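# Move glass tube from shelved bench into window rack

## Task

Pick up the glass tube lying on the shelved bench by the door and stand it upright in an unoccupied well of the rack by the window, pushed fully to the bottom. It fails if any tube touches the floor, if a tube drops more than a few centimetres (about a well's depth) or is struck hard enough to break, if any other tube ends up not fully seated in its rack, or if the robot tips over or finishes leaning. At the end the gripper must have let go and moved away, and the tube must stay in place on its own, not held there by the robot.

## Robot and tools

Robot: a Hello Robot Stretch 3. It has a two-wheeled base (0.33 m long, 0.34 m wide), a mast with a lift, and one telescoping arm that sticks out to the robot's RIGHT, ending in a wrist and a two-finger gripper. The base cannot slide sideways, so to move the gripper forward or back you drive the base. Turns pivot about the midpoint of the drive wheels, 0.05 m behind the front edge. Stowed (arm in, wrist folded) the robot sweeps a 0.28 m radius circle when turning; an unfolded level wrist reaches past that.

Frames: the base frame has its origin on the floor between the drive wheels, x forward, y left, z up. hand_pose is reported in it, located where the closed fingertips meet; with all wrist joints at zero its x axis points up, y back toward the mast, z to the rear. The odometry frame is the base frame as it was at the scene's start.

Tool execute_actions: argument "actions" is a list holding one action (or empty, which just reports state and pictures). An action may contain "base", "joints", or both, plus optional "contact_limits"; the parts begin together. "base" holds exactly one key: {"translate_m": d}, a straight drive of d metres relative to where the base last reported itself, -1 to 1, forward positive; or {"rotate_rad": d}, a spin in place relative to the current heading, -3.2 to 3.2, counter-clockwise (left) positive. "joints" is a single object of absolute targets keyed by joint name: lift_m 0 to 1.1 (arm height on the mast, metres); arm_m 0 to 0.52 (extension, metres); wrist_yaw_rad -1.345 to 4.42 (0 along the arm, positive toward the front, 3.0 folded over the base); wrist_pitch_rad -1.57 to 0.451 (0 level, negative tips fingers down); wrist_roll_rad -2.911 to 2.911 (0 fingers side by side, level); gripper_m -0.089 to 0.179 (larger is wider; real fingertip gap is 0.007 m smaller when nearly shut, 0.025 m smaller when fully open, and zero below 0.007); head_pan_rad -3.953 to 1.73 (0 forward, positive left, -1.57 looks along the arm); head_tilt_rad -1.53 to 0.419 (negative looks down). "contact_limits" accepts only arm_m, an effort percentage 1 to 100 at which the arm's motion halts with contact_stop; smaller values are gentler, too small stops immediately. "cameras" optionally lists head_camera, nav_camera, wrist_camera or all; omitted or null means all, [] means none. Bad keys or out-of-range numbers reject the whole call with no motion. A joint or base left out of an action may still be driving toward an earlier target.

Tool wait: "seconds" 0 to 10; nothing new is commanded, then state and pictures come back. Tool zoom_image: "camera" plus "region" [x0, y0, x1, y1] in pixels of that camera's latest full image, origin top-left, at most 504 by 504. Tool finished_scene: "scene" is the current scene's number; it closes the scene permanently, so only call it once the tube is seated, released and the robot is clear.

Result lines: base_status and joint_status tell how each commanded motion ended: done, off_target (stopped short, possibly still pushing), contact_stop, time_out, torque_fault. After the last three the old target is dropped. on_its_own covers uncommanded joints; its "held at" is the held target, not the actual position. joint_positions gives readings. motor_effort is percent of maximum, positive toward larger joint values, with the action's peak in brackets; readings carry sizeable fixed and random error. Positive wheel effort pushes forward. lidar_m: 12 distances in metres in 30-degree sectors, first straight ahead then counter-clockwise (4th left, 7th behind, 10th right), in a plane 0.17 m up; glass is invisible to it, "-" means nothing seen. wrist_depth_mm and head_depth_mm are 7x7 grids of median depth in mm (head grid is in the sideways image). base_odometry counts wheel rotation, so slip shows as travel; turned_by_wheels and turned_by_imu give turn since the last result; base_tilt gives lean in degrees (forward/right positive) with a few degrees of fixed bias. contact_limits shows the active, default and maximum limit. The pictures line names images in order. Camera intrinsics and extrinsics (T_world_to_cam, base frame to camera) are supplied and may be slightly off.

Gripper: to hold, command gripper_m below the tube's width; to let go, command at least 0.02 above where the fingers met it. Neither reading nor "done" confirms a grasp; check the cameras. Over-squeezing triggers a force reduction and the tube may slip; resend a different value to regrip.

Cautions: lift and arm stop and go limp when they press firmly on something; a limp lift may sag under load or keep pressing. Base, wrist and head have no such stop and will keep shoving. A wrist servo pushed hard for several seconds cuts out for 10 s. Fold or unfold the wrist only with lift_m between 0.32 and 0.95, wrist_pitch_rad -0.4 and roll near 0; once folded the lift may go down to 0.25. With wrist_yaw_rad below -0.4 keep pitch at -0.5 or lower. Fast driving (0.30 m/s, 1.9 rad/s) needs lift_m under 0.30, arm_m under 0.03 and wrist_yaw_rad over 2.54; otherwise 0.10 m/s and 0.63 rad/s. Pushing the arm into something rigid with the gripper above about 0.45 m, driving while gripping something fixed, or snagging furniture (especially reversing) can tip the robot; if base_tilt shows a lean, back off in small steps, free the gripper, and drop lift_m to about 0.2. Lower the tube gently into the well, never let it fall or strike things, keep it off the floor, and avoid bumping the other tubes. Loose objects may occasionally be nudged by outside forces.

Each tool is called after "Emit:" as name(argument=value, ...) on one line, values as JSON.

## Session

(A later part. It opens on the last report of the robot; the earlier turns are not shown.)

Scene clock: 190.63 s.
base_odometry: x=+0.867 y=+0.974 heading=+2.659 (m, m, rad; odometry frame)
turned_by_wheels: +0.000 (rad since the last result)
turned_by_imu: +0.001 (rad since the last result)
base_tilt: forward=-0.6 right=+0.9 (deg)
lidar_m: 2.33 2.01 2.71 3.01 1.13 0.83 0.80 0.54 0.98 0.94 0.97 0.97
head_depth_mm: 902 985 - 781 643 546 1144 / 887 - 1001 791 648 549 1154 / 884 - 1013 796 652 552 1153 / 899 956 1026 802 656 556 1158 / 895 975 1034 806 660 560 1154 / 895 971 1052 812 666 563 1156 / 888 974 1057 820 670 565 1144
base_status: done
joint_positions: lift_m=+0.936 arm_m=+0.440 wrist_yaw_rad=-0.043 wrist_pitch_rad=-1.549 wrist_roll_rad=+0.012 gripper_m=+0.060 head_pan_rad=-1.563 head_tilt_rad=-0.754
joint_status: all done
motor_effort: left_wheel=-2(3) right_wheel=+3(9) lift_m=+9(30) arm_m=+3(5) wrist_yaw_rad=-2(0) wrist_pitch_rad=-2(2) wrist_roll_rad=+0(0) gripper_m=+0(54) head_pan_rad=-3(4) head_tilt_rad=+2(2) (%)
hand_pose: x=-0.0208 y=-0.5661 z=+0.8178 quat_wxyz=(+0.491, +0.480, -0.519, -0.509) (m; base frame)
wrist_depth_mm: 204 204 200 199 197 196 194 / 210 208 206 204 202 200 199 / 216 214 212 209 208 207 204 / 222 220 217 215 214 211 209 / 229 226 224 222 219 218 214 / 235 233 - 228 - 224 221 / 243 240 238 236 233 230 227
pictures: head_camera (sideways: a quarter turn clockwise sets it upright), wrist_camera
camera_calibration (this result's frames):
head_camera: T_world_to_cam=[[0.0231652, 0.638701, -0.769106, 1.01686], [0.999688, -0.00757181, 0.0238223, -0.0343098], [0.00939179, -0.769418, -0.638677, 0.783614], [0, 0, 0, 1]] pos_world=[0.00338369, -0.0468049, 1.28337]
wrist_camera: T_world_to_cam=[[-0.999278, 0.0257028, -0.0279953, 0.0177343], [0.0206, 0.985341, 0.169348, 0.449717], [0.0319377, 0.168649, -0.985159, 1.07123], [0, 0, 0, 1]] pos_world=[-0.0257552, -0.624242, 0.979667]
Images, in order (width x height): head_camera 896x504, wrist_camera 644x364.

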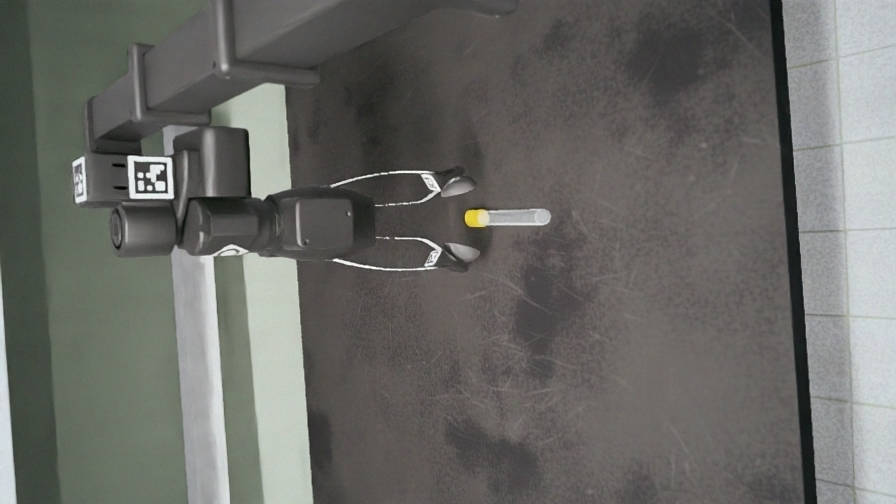

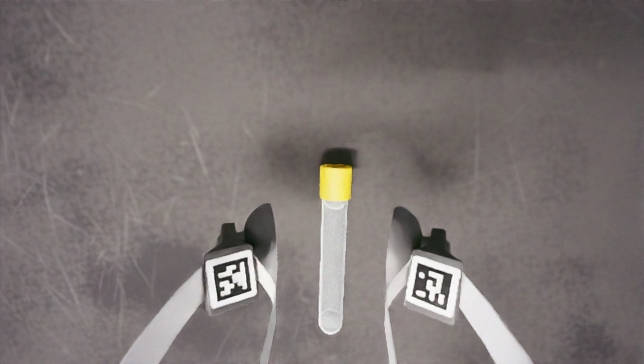

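Emit:
execute_actions(actions=[{"joints": {"lift_m": 0.911, "arm_m": 0.436, "gripper_m": 0.045}}], cameras=["head_camera", "wrist_camera"])

Scene clock: 199.07 s.
base_odometry: x=+0.867 y=+0.974 heading=+2.659 (m, m, rad; odometry frame)
turned_by_wheels: +0.000 (rad since the last result)
turned_by_imu: +0.001 (rad since the last result)
base_tilt: forward=-0.8 right=+0.8 (deg)
lidar_m: 2.33 2.01 2.73 3.00 1.13 0.83 0.80 0.54 0.98 0.94 0.97 0.97
head_depth_mm: 902 999 - 759 632 547 1146 / 901 - 985 788 647 550 1151 / 902 - 1013 795 651 554 1163 / 899 959 1027 804 658 556 1147 / 894 971 1040 807 658 559 1146 / 893 966 1046 813 666 563 1150 / 895 967 1061 819 669 566 1136
base_status: not commanded
joint_positions: lift_m=+0.912 arm_m=+0.436 wrist_yaw_rad=-0.043 wrist_pitch_rad=-1.549 wrist_roll_rad=+0.012 gripper_m=+0.045 head_pan_rad=-1.563 head_tilt_rad=-0.754
joint_status: all done
motor_effort: left_wheel=-2(2) right_wheel=+3(4) lift_m=+9(9) arm_m=-5(0) wrist_yaw_rad=-1(1) wrist_pitch_rad=-2(1) wrist_roll_rad=+0(0) gripper_m=+0(67) head_pan_rad=-3(4) head_tilt_rad=+2(2) (%)
hand_pose: x=-0.0208 y=-0.5627 z=+0.7938 quat_wxyz=(+0.491, +0.481, -0.518, -0.509) (m; base frame)
wrist_depth_mm: 182 181 179 177 175 174 172 / 186 185 183 182 180 178 176 / 192 190 189 186 185 183 181 / 197 195 194 189 190 188 186 / 203 202 200 196 195 193 191 / 210 208 205 203 - 199 196 / 215 214 212 208 207 205 202
pictures: head_camera (sideways: a quarter turn clockwise sets it upright), wrist_camera
camera_calibration (this result's frames):
head_camera: T_world_to_cam=[[0.0231653, 0.638701, -0.769106, 1.01686], [0.999688, -0.00757193, 0.0238223, -0.0343098], [0.0093917, -0.769418, -0.638677, 0.783614], [0, 0, 0, 1]] pos_world=[0.00338369, -0.0468049, 1.28337]
wrist_camera: T_world_to_cam=[[-0.999277, 0.0257071, -0.0279979, 0.0169795], [0.020599, 0.985316, 0.169496, 0.450244], [0.031944, 0.168797, -0.985133, 1.04706], [0, 0, 0, 1]] pos_world=[-0.0257546, -0.620809, 0.955652]
Images, in order (width x height): head_camera 896x504, wrist_camera 644x364.

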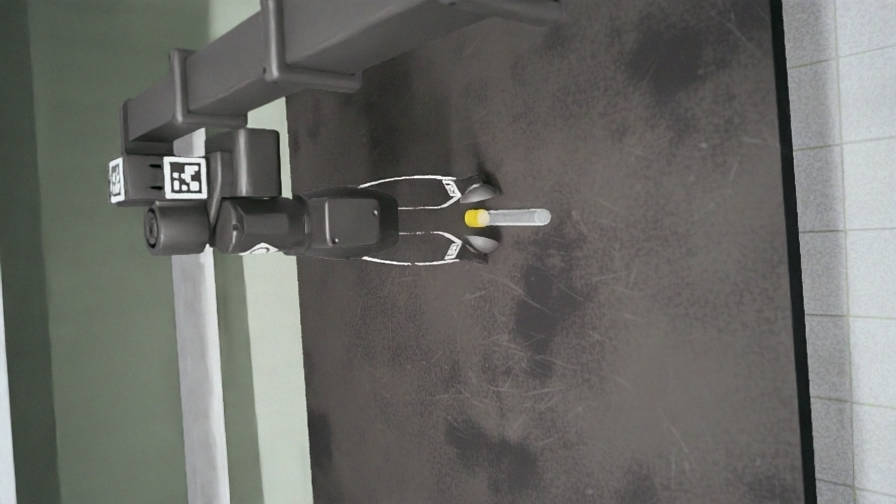

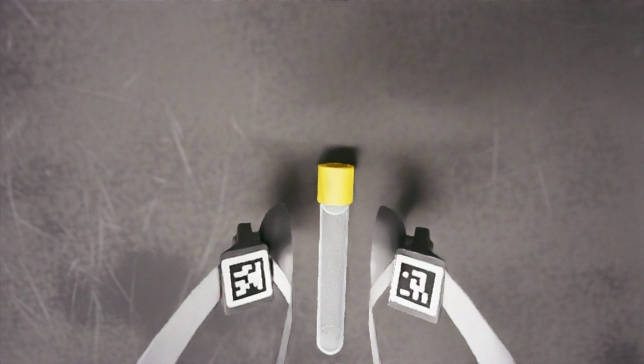

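Emit:
zoom_image(camera="head_camera", region=[420, 160, 570, 275])

Region (420, 160, 570, 275) of head_camera's 896x504 image, scaled by 3.360, with more detail than that image has; it fills the top 386 rows of this view, and the rest is white.

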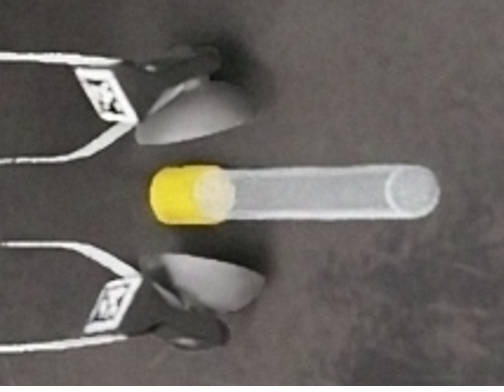

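Emit:
execute_actions(actions=[{"joints": {"lift_m": 0.904, "gripper_m": 0.036}}], cameras=["head_camera", "wrist_camera"])

Scene clock: 204.47 s.
base_odometry: x=+0.867 y=+0.974 heading=+2.659 (m, m, rad; odometry frame)
turned_by_wheels: +0.000 (rad since the last result)
turned_by_imu: +0.001 (rad since the last result)
base_tilt: forward=-0.7 right=+0.9 (deg)
lidar_m: 2.33 2.01 2.72 3.01 1.13 0.83 0.80 0.55 0.98 0.94 0.97 0.97
head_depth_mm: 902 996 - 760 629 547 1141 / 899 - 967 788 648 550 1152 / 897 - 977 790 653 555 1155 / 899 957 1027 801 657 558 1145 / 896 977 1039 809 661 559 1148 / 896 971 1053 813 664 564 1152 / 888 967 1061 822 673 566 1144
base_status: not commanded
joint_positions: lift_m=+0.905 arm_m=+0.436 wrist_yaw_rad=-0.043 wrist_pitch_rad=-1.549 wrist_roll_rad=+0.012 gripper_m=+0.036 head_pan_rad=-1.563 head_tilt_rad=-0.754
joint_status: all done
motor_effort: left_wheel=-2(2) right_wheel=+3(3) lift_m=+9(8) arm_m=-4(5) wrist_yaw_rad=-1(1) wrist_pitch_rad=-2(1) wrist_roll_rad=+0(0) gripper_m=+0(51) head_pan_rad=-4(3) head_tilt_rad=+1(1) (%)
hand_pose: x=-0.0208 y=-0.5627 z=+0.7868 quat_wxyz=(+0.491, +0.481, -0.518, -0.509) (m; base frame)
wrist_depth_mm: 175 174 172 171 169 167 165 / 180 178 177 175 173 172 170 / 185 184 181 180 178 176 174 / 189 187 186 183 183 181 179 / 196 195 191 190 187 186 184 / 202 200 197 195 - 191 190 / 207 205 204 201 199 197 195
pictures: head_camera (sideways: a quarter turn clockwise sets it upright), wrist_camera
camera_calibration (this result's frames):
head_camera: T_world_to_cam=[[0.0231652, 0.638701, -0.769106, 1.01686], [0.999688, -0.0075717, 0.0238223, -0.0343098], [0.00939188, -0.769418, -0.638677, 0.783614], [0, 0, 0, 1]] pos_world=[0.0033837, -0.0468049, 1.28337]
wrist_camera: T_world_to_cam=[[-0.999277, 0.0257074, -0.0279979, 0.0167839], [0.0205993, 0.985316, 0.169496, 0.451428], [0.0319441, 0.168797, -0.985133, 1.04017], [0, 0, 0, 1]] pos_world=[-0.0257546, -0.620808, 0.94866]
Images, in order (width x height): head_camera 896x504, wrist_camera 644x364.

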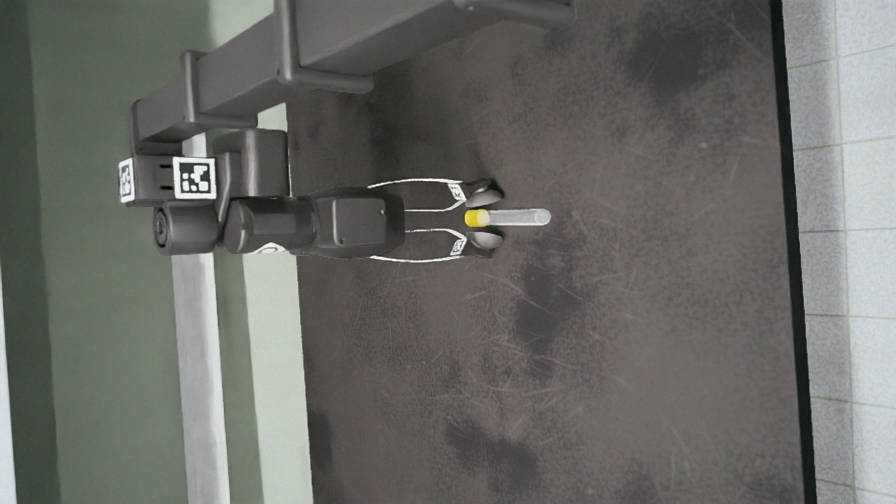

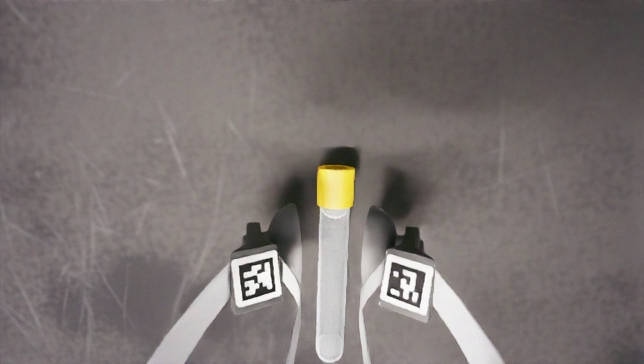

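Emit:
zoom_image(camera="head_camera", region=[440, 170, 560, 265])

Region (440, 170, 560, 265) of head_camera's 896x504 image, scaled by 4.200, with more detail than that image has; it fills the top 399 rows of this view, and the rest is white.

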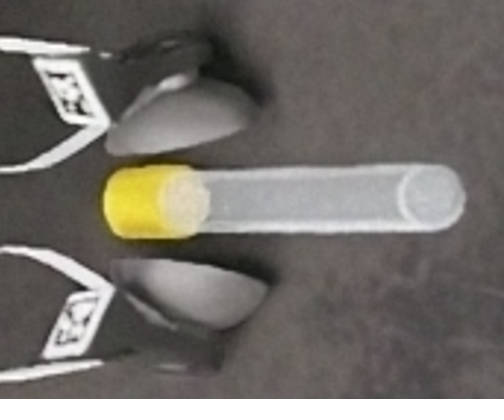

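Emit:
execute_actions(actions=[{"joints": {"lift_m": 0.900}}], cameras=["head_camera", "wrist_camera"])

Scene clock: 214.20 s.
base_odometry: x=+0.867 y=+0.974 heading=+2.659 (m, m, rad; odometry frame)
turned_by_wheels: +0.000 (rad since the last result)
turned_by_imu: +0.001 (rad since the last result)
base_tilt: forward=-0.8 right=+0.8 (deg)
lidar_m: 2.33 2.01 2.71 3.00 1.13 0.83 0.80 0.54 0.98 0.94 0.97 0.97
head_depth_mm: 906 997 - 746 627 547 1150 / 899 - 973 788 648 550 1155 / 902 - 977 796 653 552 1159 / 895 958 1032 801 657 557 1145 / 899 978 1041 809 661 559 1150 / 898 971 1048 811 666 561 1153 / 892 971 1055 821 669 565 1148
base_status: not commanded
joint_positions: lift_m=+0.901 arm_m=+0.436 wrist_yaw_rad=-0.043 wrist_pitch_rad=-1.549 wrist_roll_rad=+0.012 gripper_m=+0.036 head_pan_rad=-1.563 head_tilt_rad=-0.754
joint_status: all done
motor_effort: left_wheel=-2(2) right_wheel=+2(3) lift_m=+8(8) arm_m=-4(4) wrist_yaw_rad=-1(1) wrist_pitch_rad=-1(1) wrist_roll_rad=+0(0) gripper_m=+0(0) head_pan_rad=-3(4) head_tilt_rad=+1(1) (%)
hand_pose: x=-0.0208 y=-0.5627 z=+0.7828 quat_wxyz=(+0.491, +0.481, -0.518, -0.509) (m; base frame)
wrist_depth_mm: 172 170 168 167 165 164 162 / 175 175 172 172 170 168 166 / 181 179 177 175 174 173 171 / 186 184 182 178 178 177 175 / 192 190 188 185 183 182 180 / 198 195 194 191 - 187 185 / 204 201 199 197 194 191 191
pictures: head_camera (sideways: a quarter turn clockwise sets it upright), wrist_camera
camera_calibration (this result's frames):
head_camera: T_world_to_cam=[[0.0231652, 0.638701, -0.769106, 1.01686], [0.999688, -0.00757181, 0.0238223, -0.0343098], [0.00939179, -0.769418, -0.638677, 0.783614], [0, 0, 0, 1]] pos_world=[0.00338369, -0.0468049, 1.28337]
wrist_camera: T_world_to_cam=[[-0.999277, 0.0257071, -0.0279979, 0.0166716], [0.0205989, 0.985316, 0.169496, 0.452107], [0.031944, 0.168797, -0.985133, 1.03623], [0, 0, 0, 1]] pos_world=[-0.0257546, -0.620808, 0.944657]
Images, in order (width x height): head_camera 896x504, wrist_camera 644x364.

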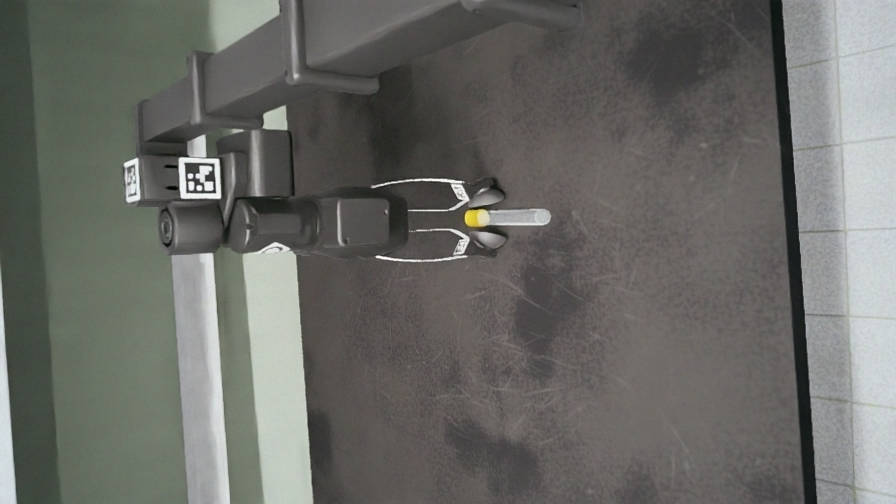

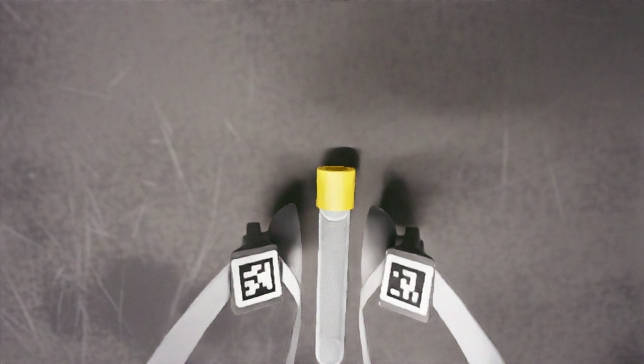

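Emit:
execute_actions(actions=[{"joints": {"lift_m": 0.897, "arm_m": 0.434}}], cameras=["head_camera", "wrist_camera"])

Scene clock: 218.87 s.
base_odometry: x=+0.867 y=+0.974 heading=+2.659 (m, m, rad; odometry frame)
turned_by_wheels: +0.000 (rad since the last result)
turned_by_imu: +0.001 (rad since the last result)
base_tilt: forward=-0.7 right=+0.9 (deg)
lidar_m: 2.33 2.02 2.71 3.01 1.13 0.83 0.80 0.54 0.99 0.94 0.97 0.97
head_depth_mm: 899 1000 - 747 627 549 1149 / 899 963 969 788 649 550 1156 / 897 - 977 796 653 554 1159 / 897 957 1028 803 656 558 1144 / 897 976 1037 807 660 560 1151 / 899 971 1050 813 665 563 1158 / 894 969 1059 823 669 566 1144
base_status: not commanded
joint_positions: lift_m=+0.898 arm_m=+0.434 wrist_yaw_rad=-0.043 wrist_pitch_rad=-1.547 wrist_roll_rad=+0.012 gripper_m=+0.036 head_pan_rad=-1.563 head_tilt_rad=-0.754
joint_status: all done
motor_effort: left_wheel=-2(3) right_wheel=+4(3) lift_m=+3(7) arm_m=-5(6) wrist_yaw_rad=-1(1) wrist_pitch_rad=-2(3) wrist_roll_rad=+0(0) gripper_m=-1(2) head_pan_rad=-3(4) head_tilt_rad=+2(1) (%)
hand_pose: x=-0.0209 y=-0.5612 z=+0.7801 quat_wxyz=(+0.492, +0.480, -0.519, -0.508) (m; base frame)
wrist_depth_mm: 171 168 167 166 164 163 161 / 175 173 171 170 168 167 165 / 179 178 176 174 172 170 169 / 185 182 181 178 177 176 174 / 190 188 185 184 181 180 178 / 196 193 191 189 - 185 183 / 202 199 196 195 193 190 188
pictures: head_camera (sideways: a quarter turn clockwise sets it upright), wrist_camera
camera_calibration (this result's frames):
head_camera: T_world_to_cam=[[0.0231653, 0.638701, -0.769106, 1.01686], [0.999688, -0.00757193, 0.0238223, -0.0343098], [0.0093917, -0.769418, -0.638677, 0.783614], [0, 0, 0, 1]] pos_world=[0.00338369, -0.0468049, 1.28337]
wrist_camera: T_world_to_cam=[[-0.99928, 0.0256574, -0.0279643, 0.0164836], [0.0206179, 0.985644, 0.167574, 0.45284], [0.0318624, 0.166876, -0.985463, 1.0325], [0, 0, 0, 1]] pos_world=[-0.0257627, -0.619062, 0.942066]
Images, in order (width x height): head_camera 896x504, wrist_camera 644x364.

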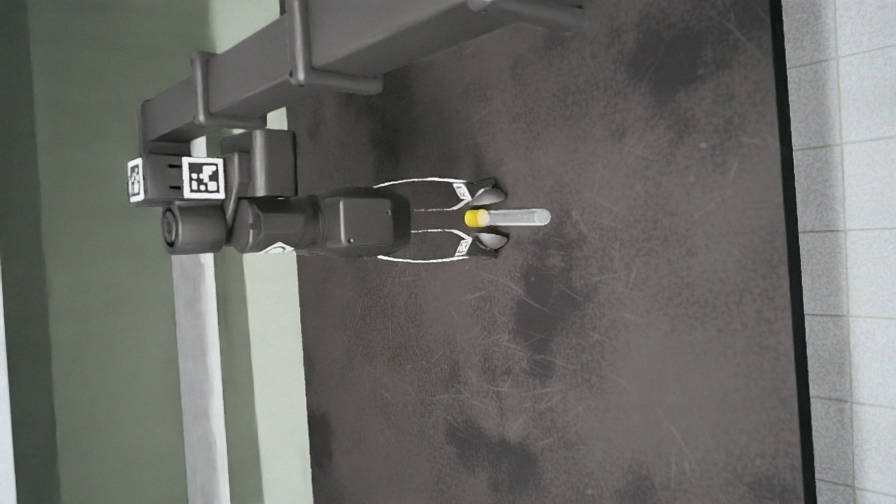

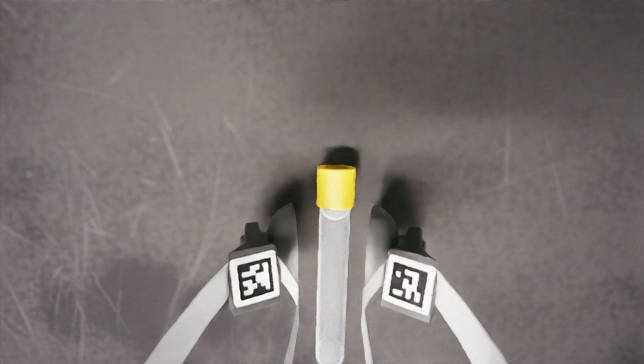

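Emit:
execute_actions(actions=[{"joints": {"lift_m": 0.9025, "gripper_m": 0.024}}], cameras=["head_camera", "wrist_camera"])

Scene clock: 222.03 s.
base_odometry: x=+0.867 y=+0.974 heading=+2.659 (m, m, rad; odometry frame)
turned_by_wheels: +0.000 (rad since the last result)
turned_by_imu: +0.001 (rad since the last result)
base_tilt: forward=-0.7 right=+0.9 (deg)
lidar_m: 2.33 2.01 2.72 3.00 1.13 0.83 0.80 0.54 0.98 0.94 0.97 0.97
head_depth_mm: 902 999 - 749 629 546 1148 / 903 - 973 787 648 549 1157 / 901 - 973 796 652 554 1160 / 898 962 1034 803 655 555 1145 / 898 975 1035 808 664 561 1149 / 893 973 1049 816 664 562 1154 / 892 969 1059 820 669 564 1141
base_status: not commanded
joint_positions: lift_m=+0.902 arm_m=+0.434 wrist_yaw_rad=-0.043 wrist_pitch_rad=-1.548 wrist_roll_rad=+0.012 gripper_m=+0.024 head_pan_rad=-1.563 head_tilt_rad=-0.754
joint_status: all done
motor_effort: left_wheel=-2(2) right_wheel=+4(4) lift_m=+34(34) arm_m=-4(6) wrist_yaw_rad=-1(1) wrist_pitch_rad=-2(3) wrist_roll_rad=+0(0) gripper_m=+0(61) head_pan_rad=-4(4) head_tilt_rad=+1(2) (%)
hand_pose: x=-0.0208 y=-0.5610 z=+0.7837 quat_wxyz=(+0.492, +0.480, -0.519, -0.508) (m; base frame)
wrist_depth_mm: 173 171 169 168 166 164 163 / 177 175 173 173 171 169 167 / 182 181 179 177 175 173 171 / 187 185 184 180 180 178 176 / 192 191 188 186 184 182 181 / 198 196 194 192 189 187 186 / 205 202 200 198 196 193 191
pictures: head_camera (sideways: a quarter turn clockwise sets it upright), wrist_camera
camera_calibration (this result's frames):
head_camera: T_world_to_cam=[[0.0231655, 0.638679, -0.769124, 1.01689], [0.999688, -0.00757126, 0.0238227, -0.0343104], [0.00939184, -0.769436, -0.638655, 0.783586], [0, 0, 0, 1]] pos_world=[0.00338369, -0.0468054, 1.28337]
wrist_camera: T_world_to_cam=[[-0.999279, 0.0256728, -0.0279773, 0.0166039], [0.0206069, 0.985518, 0.168315, 0.451321], [0.0318933, 0.167617, -0.985336, 1.0363], [0, 0, 0, 1]] pos_world=[-0.0257594, -0.618914, 0.945607]
Images, in order (width x height): head_camera 896x504, wrist_camera 644x364.

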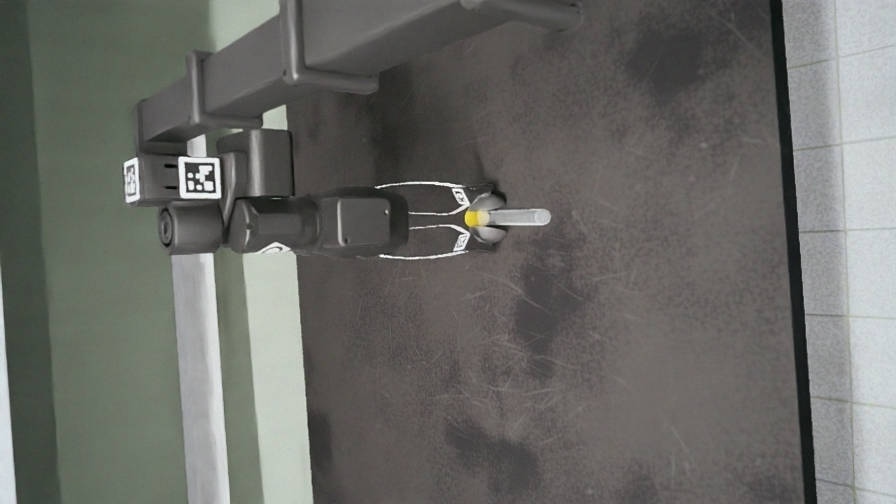

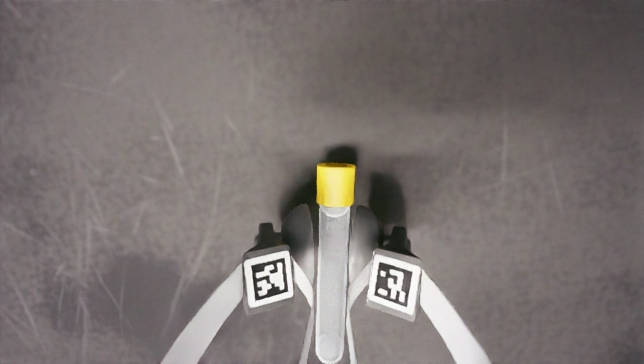

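Emit:
execute_actions(actions=[{"joints": {"gripper_m": -0.005}}], cameras=["head_camera", "wrist_camera"])

Scene clock: 225.23 s.
base_odometry: x=+0.867 y=+0.974 heading=+2.659 (m, m, rad; odometry frame)
turned_by_wheels: +0.000 (rad since the last result)
turned_by_imu: +0.001 (rad since the last result)
base_tilt: forward=-0.8 right=+0.8 (deg)
lidar_m: 2.33 2.01 2.72 2.99 1.13 0.83 0.80 0.55 0.98 0.94 0.97 0.97
head_depth_mm: 903 1002 - 748 630 547 1143 / 901 - 970 789 648 550 1155 / 901 - 975 795 652 552 1158 / 894 959 1027 802 657 557 1147 / 892 974 1036 806 661 560 1153 / 893 972 1049 814 668 562 1153 / 894 969 1056 823 668 565 1140
base_status: not commanded
joint_positions: lift_m=+0.902 arm_m=+0.434 wrist_yaw_rad=-0.043 wrist_pitch_rad=-1.549 wrist_roll_rad=+0.012 gripper_m=-0.005 head_pan_rad=-1.563 head_tilt_rad=-0.754
joint_status: all done
motor_effort: left_wheel=-2(2) right_wheel=+4(3) lift_m=+33(34) arm_m=-5(5) wrist_yaw_rad=-1(1) wrist_pitch_rad=-2(2) wrist_roll_rad=+0(0) gripper_m=-6(93) head_pan_rad=-3(4) head_tilt_rad=+2(2) (%)
hand_pose: x=-0.0208 y=-0.5608 z=+0.7838 quat_wxyz=(+0.492, +0.480, -0.519, -0.508) (m; base frame)
wrist_depth_mm: 173 172 169 169 167 164 163 / 177 176 174 173 171 169 168 / 182 181 179 177 175 174 171 / 188 185 184 180 180 178 177 / 193 191 189 - 184 183 181 / 199 196 195 - 189 188 186 / 204 202 200 198 197 194 192
pictures: head_camera (sideways: a quarter turn clockwise sets it upright), wrist_camera
camera_calibration (this result's frames):
head_camera: T_world_to_cam=[[0.0231654, 0.638679, -0.769124, 1.01689], [0.999688, -0.00757115, 0.0238227, -0.0343104], [0.00939193, -0.769436, -0.638655, 0.783586], [0, 0, 0, 1]] pos_world=[0.0033837, -0.0468054, 1.28337]
wrist_camera: T_world_to_cam=[[-0.999278, 0.0256902, -0.0279854, 0.0166243], [0.0206076, 0.985439, 0.168779, 0.450781], [0.0319138, 0.16808, -0.985257, 1.03656], [0, 0, 0, 1]] pos_world=[-0.0257577, -0.618869, 0.945657]
Images, in order (width x height): head_camera 896x504, wrist_camera 644x364.

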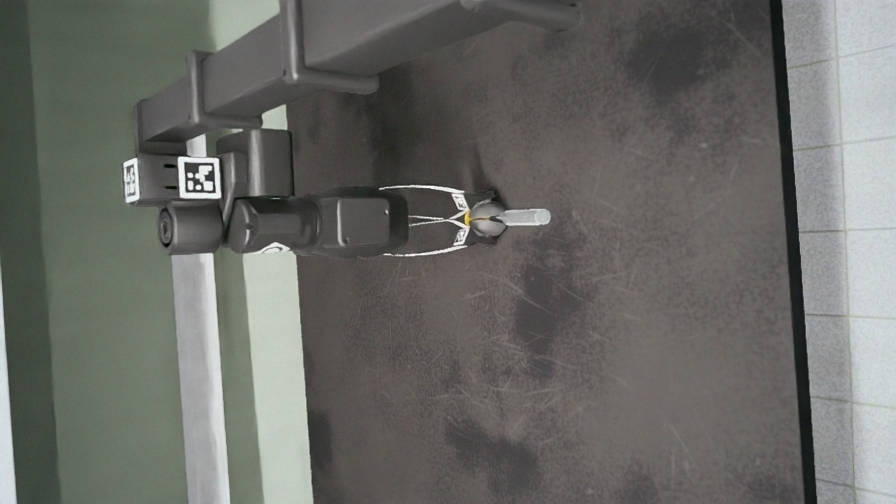

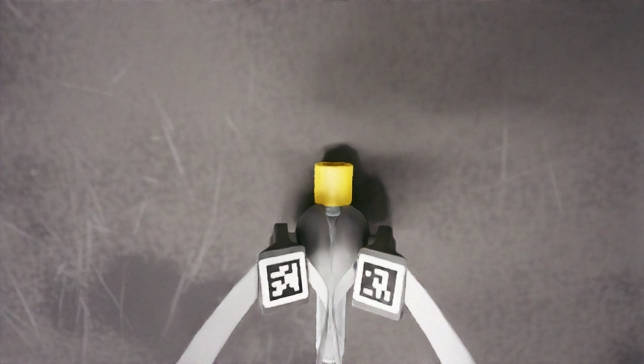

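Emit:
zoom_image(camera="head_camera", region=[440, 170, 560, 265])

Emit:
zoom_image(camera="wrist_camera", region=[240, 140, 430, 364])

Region (440, 170, 560, 265) of head_camera's 896x504 image, scaled by 4.200, with more detail than that image has; it fills the top 399 rows of this view, and the rest is white.

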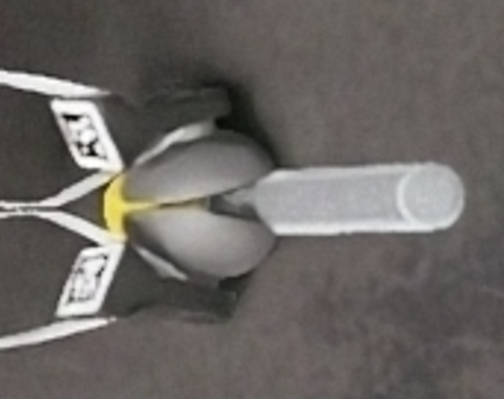

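Region (240, 140, 430, 364) of wrist_camera's 644x364 image, scaled by 2.250; it fills the left 428 columns of this view, and the rest is white.

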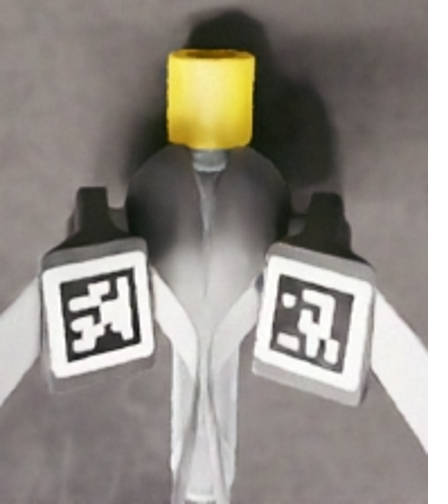

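Emit:
execute_actions(actions=[{"joints": {"gripper_m": -0.03}}], cameras=["head_camera", "wrist_camera"])

Scene clock: 230.67 s.
base_odometry: x=+0.867 y=+0.974 heading=+2.659 (m, m, rad; odometry frame)
turned_by_wheels: +0.000 (rad since the last result)
turned_by_imu: +0.001 (rad since the last result)
base_tilt: forward=-0.7 right=+0.9 (deg)
lidar_m: 2.33 2.01 2.73 2.99 1.13 0.83 0.80 0.54 0.98 0.94 0.97 0.97
head_depth_mm: 902 1000 - 750 630 547 1151 / 902 - 969 792 650 550 1157 / 901 - 974 798 654 553 1158 / 901 963 1026 799 654 556 1142 / 897 972 1041 807 663 559 1147 / 895 974 1048 812 666 563 1160 / 894 972 1062 821 669 567 1136
base_status: not commanded
joint_positions: lift_m=+0.902 arm_m=+0.434 wrist_yaw_rad=-0.043 wrist_pitch_rad=-1.549 wrist_roll_rad=+0.012 gripper_m=-0.029 head_pan_rad=-1.563 head_tilt_rad=-0.754
joint_status: all done
motor_effort: left_wheel=-2(2) right_wheel=+3(4) lift_m=+32(34) arm_m=-5(5) wrist_yaw_rad=-1(1) wrist_pitch_rad=-2(2) wrist_roll_rad=+0(0) gripper_m=-17(100) head_pan_rad=-3(4) head_tilt_rad=+2(1) (%)
hand_pose: x=-0.0208 y=-0.5608 z=+0.7839 quat_wxyz=(+0.492, +0.480, -0.519, -0.509) (m; base frame)
wrist_depth_mm: 173 172 170 168 167 166 164 / 178 177 174 173 171 169 167 / 183 181 179 177 176 174 172 / 187 186 184 180 180 179 177 / 194 190 189 - 185 184 182 / 200 197 195 - 189 189 187 / 204 203 201 199 196 194 192
pictures: head_camera (sideways: a quarter turn clockwise sets it upright), wrist_camera
camera_calibration (this result's frames):
head_camera: T_world_to_cam=[[0.0231655, 0.638679, -0.769124, 1.01689], [0.999688, -0.00757138, 0.0238227, -0.0343104], [0.00939174, -0.769436, -0.638655, 0.783586], [0, 0, 0, 1]] pos_world=[0.00338369, -0.0468054, 1.28337]
wrist_camera: T_world_to_cam=[[-0.999278, 0.0257004, -0.0279913, 0.0166387], [0.0206057, 0.98538, 0.16912, 0.450378], [0.0319286, 0.168421, -0.985198, 1.03677], [0, 0, 0, 1]] pos_world=[-0.0257563, -0.618836, 0.945724]
Images, in order (width x height): head_camera 896x504, wrist_camera 644x364.

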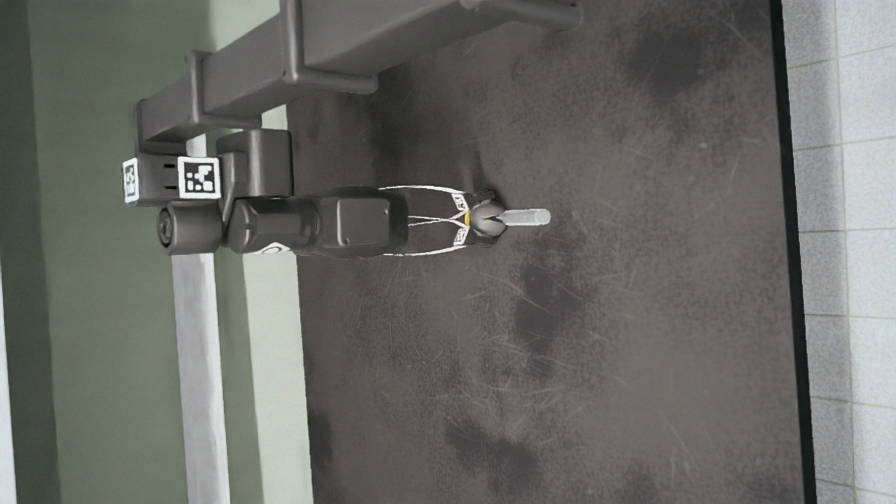

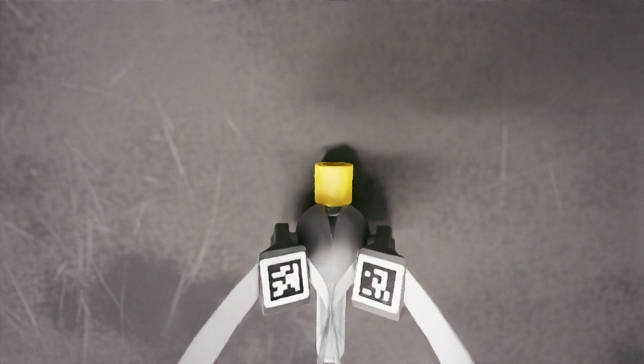

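Emit:
zoom_image(camera="head_camera", region=[440, 170, 560, 265])

Region (440, 170, 560, 265) of head_camera's 896x504 image, scaled by 4.200, with more detail than that image has; it fills the top 399 rows of this view, and the rest is white.

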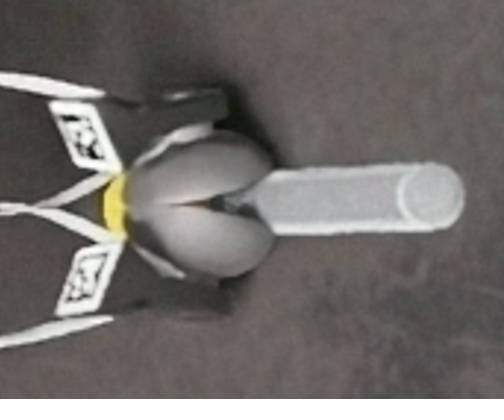

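Emit:
execute_actions(actions=[{"joints": {"lift_m": 0.912}}], cameras=["head_camera", "wrist_camera"])

Scene clock: 235.03 s.
base_odometry: x=+0.867 y=+0.974 heading=+2.659 (m, m, rad; odometry frame)
turned_by_wheels: +0.000 (rad since the last result)
turned_by_imu: +0.001 (rad since the last result)
base_tilt: forward=-0.7 right=+0.7 (deg)
lidar_m: 2.33 2.01 2.72 3.01 1.13 0.83 0.80 0.54 0.98 0.94 0.97 0.97
head_depth_mm: 899 997 - 760 631 546 1147 / 902 - 984 789 648 549 1153 / 897 - 974 794 651 553 1161 / 898 958 1027 801 655 557 1143 / 899 973 1031 808 660 560 1149 / 898 964 1050 816 663 561 1152 / 892 970 1055 823 671 563 1145
base_status: not commanded
joint_positions: lift_m=+0.911 arm_m=+0.434 wrist_yaw_rad=-0.043 wrist_pitch_rad=-1.549 wrist_roll_rad=+0.012 gripper_m=-0.029 head_pan_rad=-1.563 head_tilt_rad=-0.754
joint_status: all done
motor_effort: left_wheel=-2(2) right_wheel=+3(4) lift_m=+35(34) arm_m=-4(4) wrist_yaw_rad=+0(1) wrist_pitch_rad=-2(2) wrist_roll_rad=+0(0) gripper_m=-16(17) head_pan_rad=-4(4) head_tilt_rad=+1(1) (%)
hand_pose: x=-0.0208 y=-0.5607 z=+0.7932 quat_wxyz=(+0.492, +0.480, -0.519, -0.509) (m; base frame)
wrist_depth_mm: 181 180 178 177 175 173 171 / 186 185 183 181 180 177 176 / 191 191 188 186 184 183 180 / 197 195 193 189 189 187 186 / 202 201 198 - 194 192 191 / 208 207 204 - 198 197 196 / 216 212 210 208 206 204 201
pictures: head_camera (sideways: a quarter turn clockwise sets it upright), wrist_camera
camera_calibration (this result's frames):
head_camera: T_world_to_cam=[[0.0231655, 0.638679, -0.769124, 1.01689], [0.999688, -0.00757138, 0.0238227, -0.0343104], [0.00939174, -0.769436, -0.638655, 0.783586], [0, 0, 0, 1]] pos_world=[0.00338369, -0.0468054, 1.28337]
wrist_camera: T_world_to_cam=[[-0.999278, 0.0257, -0.0279914, 0.0168996], [0.0206051, 0.985379, 0.169124, 0.448794], [0.0319286, 0.168425, -0.985197, 1.04596], [0, 0, 0, 1]] pos_world=[-0.0257563, -0.618833, 0.955053]
Images, in order (width x height): head_camera 896x504, wrist_camera 644x364.

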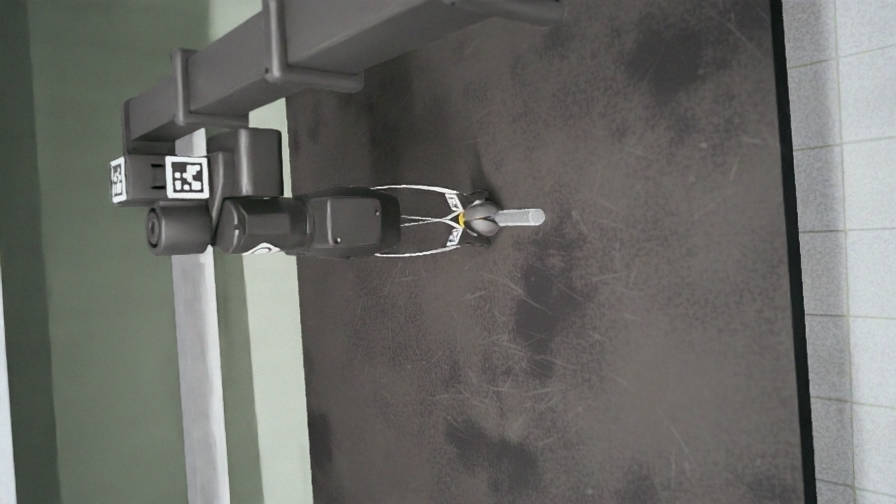

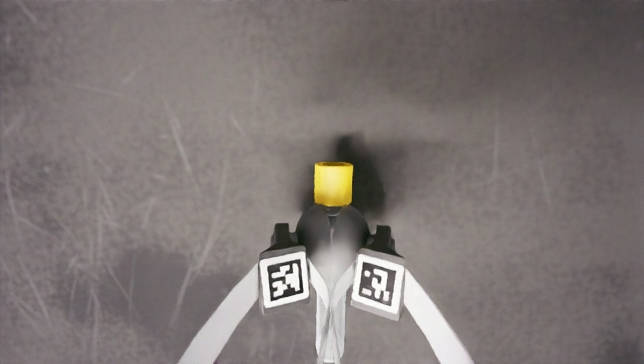

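Emit:
zoom_image(camera="head_camera", region=[435, 170, 555, 265])

Emit:
wait(seconds=10)

Region (435, 170, 555, 265) of head_camera's 896x504 image, scaled by 4.200, with more detail than that image has; it fills the top 399 rows of this view, and the rest is white.

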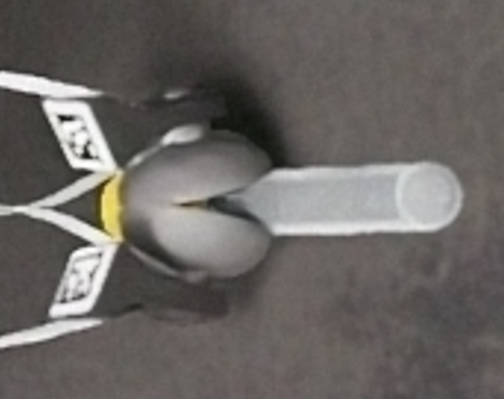

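Scene clock: 249.93 s.
base_odometry: x=+0.867 y=+0.974 heading=+2.659 (m, m, rad; odometry frame)
turned_by_wheels: +0.000 (rad since the last result)
turned_by_imu: +0.003 (rad since the last result)
base_tilt: forward=-0.7 right=+0.9 (deg)
lidar_m: 2.33 2.01 2.72 2.99 1.13 0.83 0.80 0.54 0.98 0.94 0.97 0.97
head_depth_mm: 903 997 - 758 630 547 1147 / 902 - 989 789 647 550 1157 / 899 - 974 798 654 554 1158 / 895 961 1036 799 656 557 1147 / 893 976 1039 812 663 558 1145 / 895 968 1052 814 666 563 1164 / 890 968 1057 821 670 567 1136
base_status: not commanded
joint_positions: lift_m=+0.911 arm_m=+0.434 wrist_yaw_rad=-0.043 wrist_pitch_rad=-1.549 wrist_roll_rad=+0.012 gripper_m=-0.029 head_pan_rad=-1.563 head_tilt_rad=-0.754
joint_status: all done
motor_effort: left_wheel=-2(2) right_wheel=+3(4) lift_m=+35(34) arm_m=-4(4) wrist_yaw_rad=-1(1) wrist_pitch_rad=-2(2) wrist_roll_rad=+0(0) gripper_m=-17(17) head_pan_rad=-4(4) head_tilt_rad=+1(1) (%)
hand_pose: x=-0.0208 y=-0.5607 z=+0.7932 quat_wxyz=(+0.492, +0.480, -0.519, -0.509) (m; base frame)
wrist_depth_mm: 182 179 179 176 174 173 172 / 186 185 183 181 179 178 176 / 191 189 187 186 185 182 180 / 197 194 193 190 190 187 186 / 203 201 198 - 194 193 191 / 208 208 204 - 198 198 195 / 215 213 209 209 207 203 201
wait: 10.00 s; at rest from the start
pictures: head_camera (sideways: a quarter turn clockwise sets it upright), nav_camera (sideways: a quarter turn counterclockwise sets it upright), wrist_camera
camera_calibration (this result's frames):
head_camera: T_world_to_cam=[[0.0231653, 0.638679, -0.769124, 1.01689], [0.999688, -0.00757102, 0.0238227, -0.0343104], [0.00939202, -0.769436, -0.638655, 0.783586], [0, 0, 0, 1]] pos_world=[0.0033837, -0.0468054, 1.28337]
nav_camera: T_world_to_cam=[[-0.0211471, -0.691333, 0.722227, -0.895529], [-0.99865, -0.0196716, -0.048071, 0.117131], [0.0474405, -0.722268, -0.689984, 0.853943], [0, 0, 0, 1]] pos_world=[0.0575236, -0.0000286171, 1.24161]
wrist_camera: T_world_to_cam=[[-0.999278, 0.0256999, -0.0279914, 0.0168996], [0.0206051, 0.985379, 0.169124, 0.448794], [0.0319286, 0.168425, -0.985197, 1.04596], [0, 0, 0, 1]] pos_world=[-0.0257563, -0.618833, 0.955053]
Images, in order (width x height): head_camera 896x504, nav_camera 672x504, wrist_camera 644x364.

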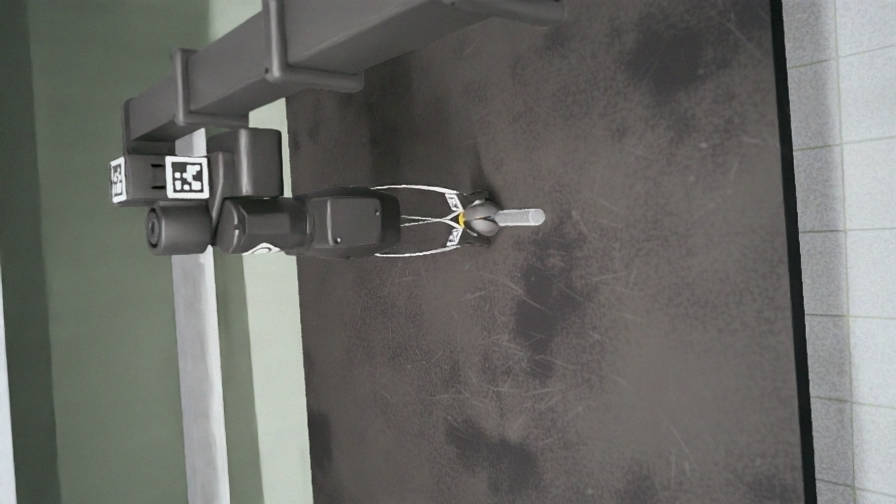

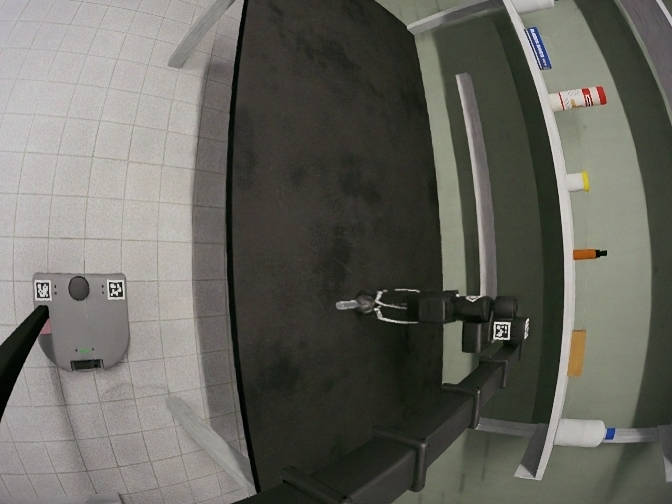

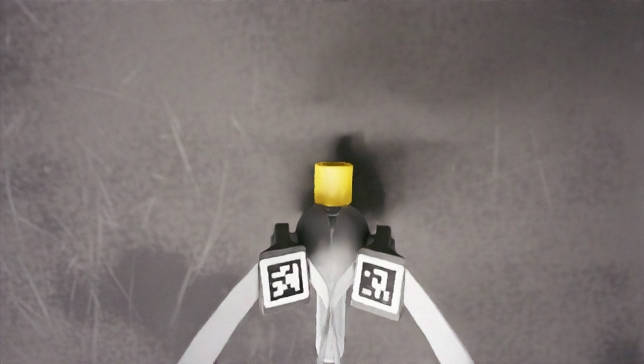

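Emit:
execute_actions(actions=[{"joints": {"lift_m": 0.945, "arm_m": 0.3, "wrist_yaw_rad": 0.0}}], cameras=["wrist_camera"])

Scene clock: 294.37 s.
base_odometry: x=+0.867 y=+0.974 heading=+2.659 (m, m, rad; odometry frame)
turned_by_wheels: +0.000 (rad since the last result)
turned_by_imu: +0.001 (rad since the last result)
base_tilt: forward=-0.7 right=+0.8 (deg)
lidar_m: 2.33 2.01 2.72 3.00 1.13 0.83 0.80 0.55 0.98 0.94 0.97 0.97
head_depth_mm: 900 - - 780 644 547 1149 / 899 - 933 788 649 550 1158 / 898 - - 750 635 553 1158 / 899 962 1053 776 649 556 1147 / 892 974 1039 808 660 560 1155 / 892 975 1047 817 666 563 1155 / 893 972 1061 824 670 566 1135
base_status: not commanded
joint_positions: lift_m=+0.944 arm_m=+0.300 wrist_yaw_rad=-0.001 wrist_pitch_rad=-1.549 wrist_roll_rad=+0.012 gripper_m=-0.029 head_pan_rad=-1.563 head_tilt_rad=-0.754
joint_status: all done
motor_effort: left_wheel=-2(2) right_wheel=+3(4) lift_m=+34(35) arm_m=-4(7) wrist_yaw_rad=+1(4) wrist_pitch_rad=-2(2) wrist_roll_rad=+0(0) gripper_m=-16(17) head_pan_rad=-5(4) head_tilt_rad=+2(2) (%)
hand_pose: x=-0.0216 y=-0.4267 z=+0.8262 quat_wxyz=(+0.502, +0.491, -0.508, -0.498) (m; base frame)
wrist_depth_mm: 214 212 210 207 206 203 201 / 219 218 215 212 211 209 206 / 224 222 220 219 216 214 212 / 231 229 227 223 222 220 218 / 237 234 232 - 229 226 223 / 245 243 240 - 233 233 231 / 253 250 248 244 243 238 236
pictures: wrist_camera
camera_calibration (this result's frames):
wrist_camera: T_world_to_cam=[[-0.999476, -0.0162199, -0.0279957, -0.00428415], [-0.0207346, 0.985334, 0.169374, 0.310004], [0.0248379, 0.169866, -0.985154, 1.05635], [0, 0, 0, 1]] pos_world=[-0.0240918, -0.484966, 0.988045]
Images, in order (width x height): wrist_camera 644x364.

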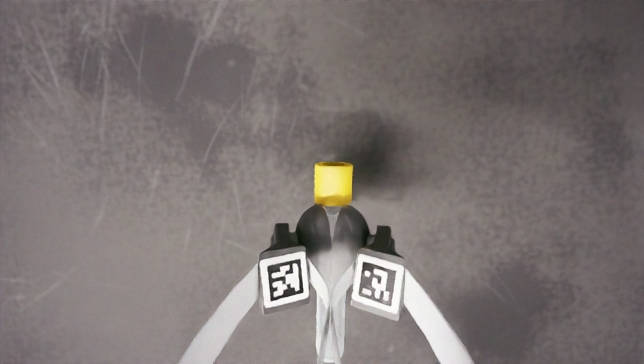

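Emit:
execute_actions(actions=[{"joints": {"arm_m": 0.1, "wrist_yaw_rad": 1.3, "wrist_pitch_rad": -0.4, "head_pan_rad": -1.0, "head_tilt_rad": -0.85}}], cameras=["head_camera", "wrist_camera"])

Scene clock: 300.23 s.
base_odometry: x=+0.867 y=+0.974 heading=+2.659 (m, m, rad; odometry frame)
turned_by_wheels: +0.000 (rad since the last result)
turned_by_imu: +0.001 (rad since the last result)
base_tilt: forward=-0.8 right=+0.9 (deg)
lidar_m: 2.33 2.01 2.72 2.99 1.13 0.83 0.80 0.54 0.98 0.94 0.97 0.97
head_depth_mm: 893 1015 912 - 576 521 1136 / 938 1050 889 734 593 543 1147 / 986 1096 884 741 608 1225 1146 / 1035 1151 893 710 613 1266 1154 / 1136 1169 901 730 618 1318 1160 / 1223 1177 909 738 649 1322 1167 / 1229 1195 914 740 1452 1324 1168
base_status: not commanded
joint_positions: lift_m=+0.944 arm_m=+0.100 wrist_yaw_rad=+1.299 wrist_pitch_rad=-0.421 wrist_roll_rad=+0.012 gripper_m=-0.029 head_pan_rad=-1.007 head_tilt_rad=-0.839
joint_status: all done
motor_effort: left_wheel=-2(2) right_wheel=+3(3) lift_m=+34(34) arm_m=-4(13) wrist_yaw_rad=+1(6) wrist_pitch_rad=+6(7) wrist_roll_rad=+0(0) gripper_m=-17(17) head_pan_rad=+2(32) head_tilt_rad=-5(15) (%)
hand_pose: x=+0.1944 y=-0.3056 z=+0.9563 quat_wxyz=(+0.638, +0.538, -0.465, +0.297) (m; base frame)
wrist_depth_mm: - - - - - 955 723 / - - - 897 913 899 768 / - - - 662 657 661 661 / - - - 508 526 528 523 / - - - - 434 436 434 / - - - - 385 370 371 / - - - 326 322 324 324
pictures: head_camera (sideways: a quarter turn clockwise sets it upright), wrist_camera
camera_calibration (this result's frames):
head_camera: T_world_to_cam=[[-0.35133, 0.607994, -0.711976, 0.944689], [0.854009, 0.519773, 0.0224439, -0.0316242], [0.383712, -0.600149, -0.701845, 0.863494], [0, 0, 0, 1]] pos_world=[0.0275722, -0.0397025, 1.27934]
wrist_camera: T_world_to_cam=[[-0.236382, -0.971652, 0.00399709, -0.253677], [-0.559653, 0.132787, -0.81802, 0.961605], [0.794299, -0.195602, -0.575177, 0.505235], [0, 0, 0, 1]] pos_world=[0.0768927, -0.275349, 1.07822]
Images, in order (width x height): head_camera 896x504, wrist_camera 644x364.

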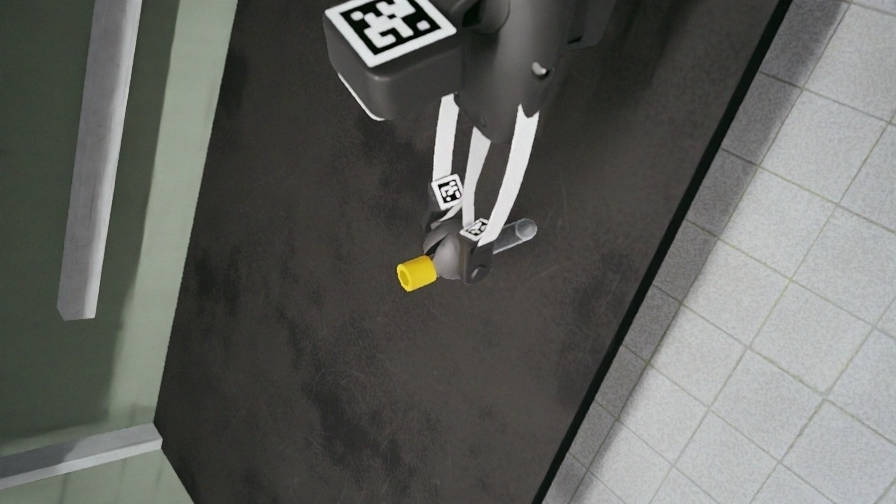

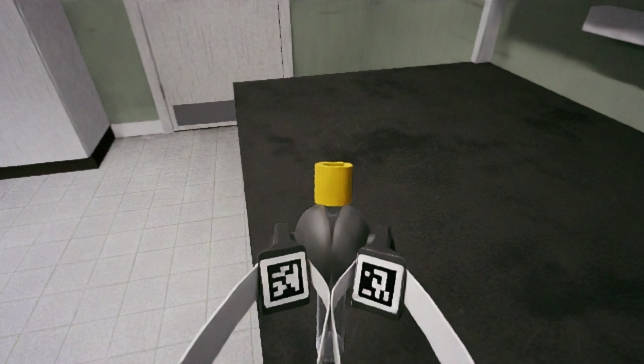

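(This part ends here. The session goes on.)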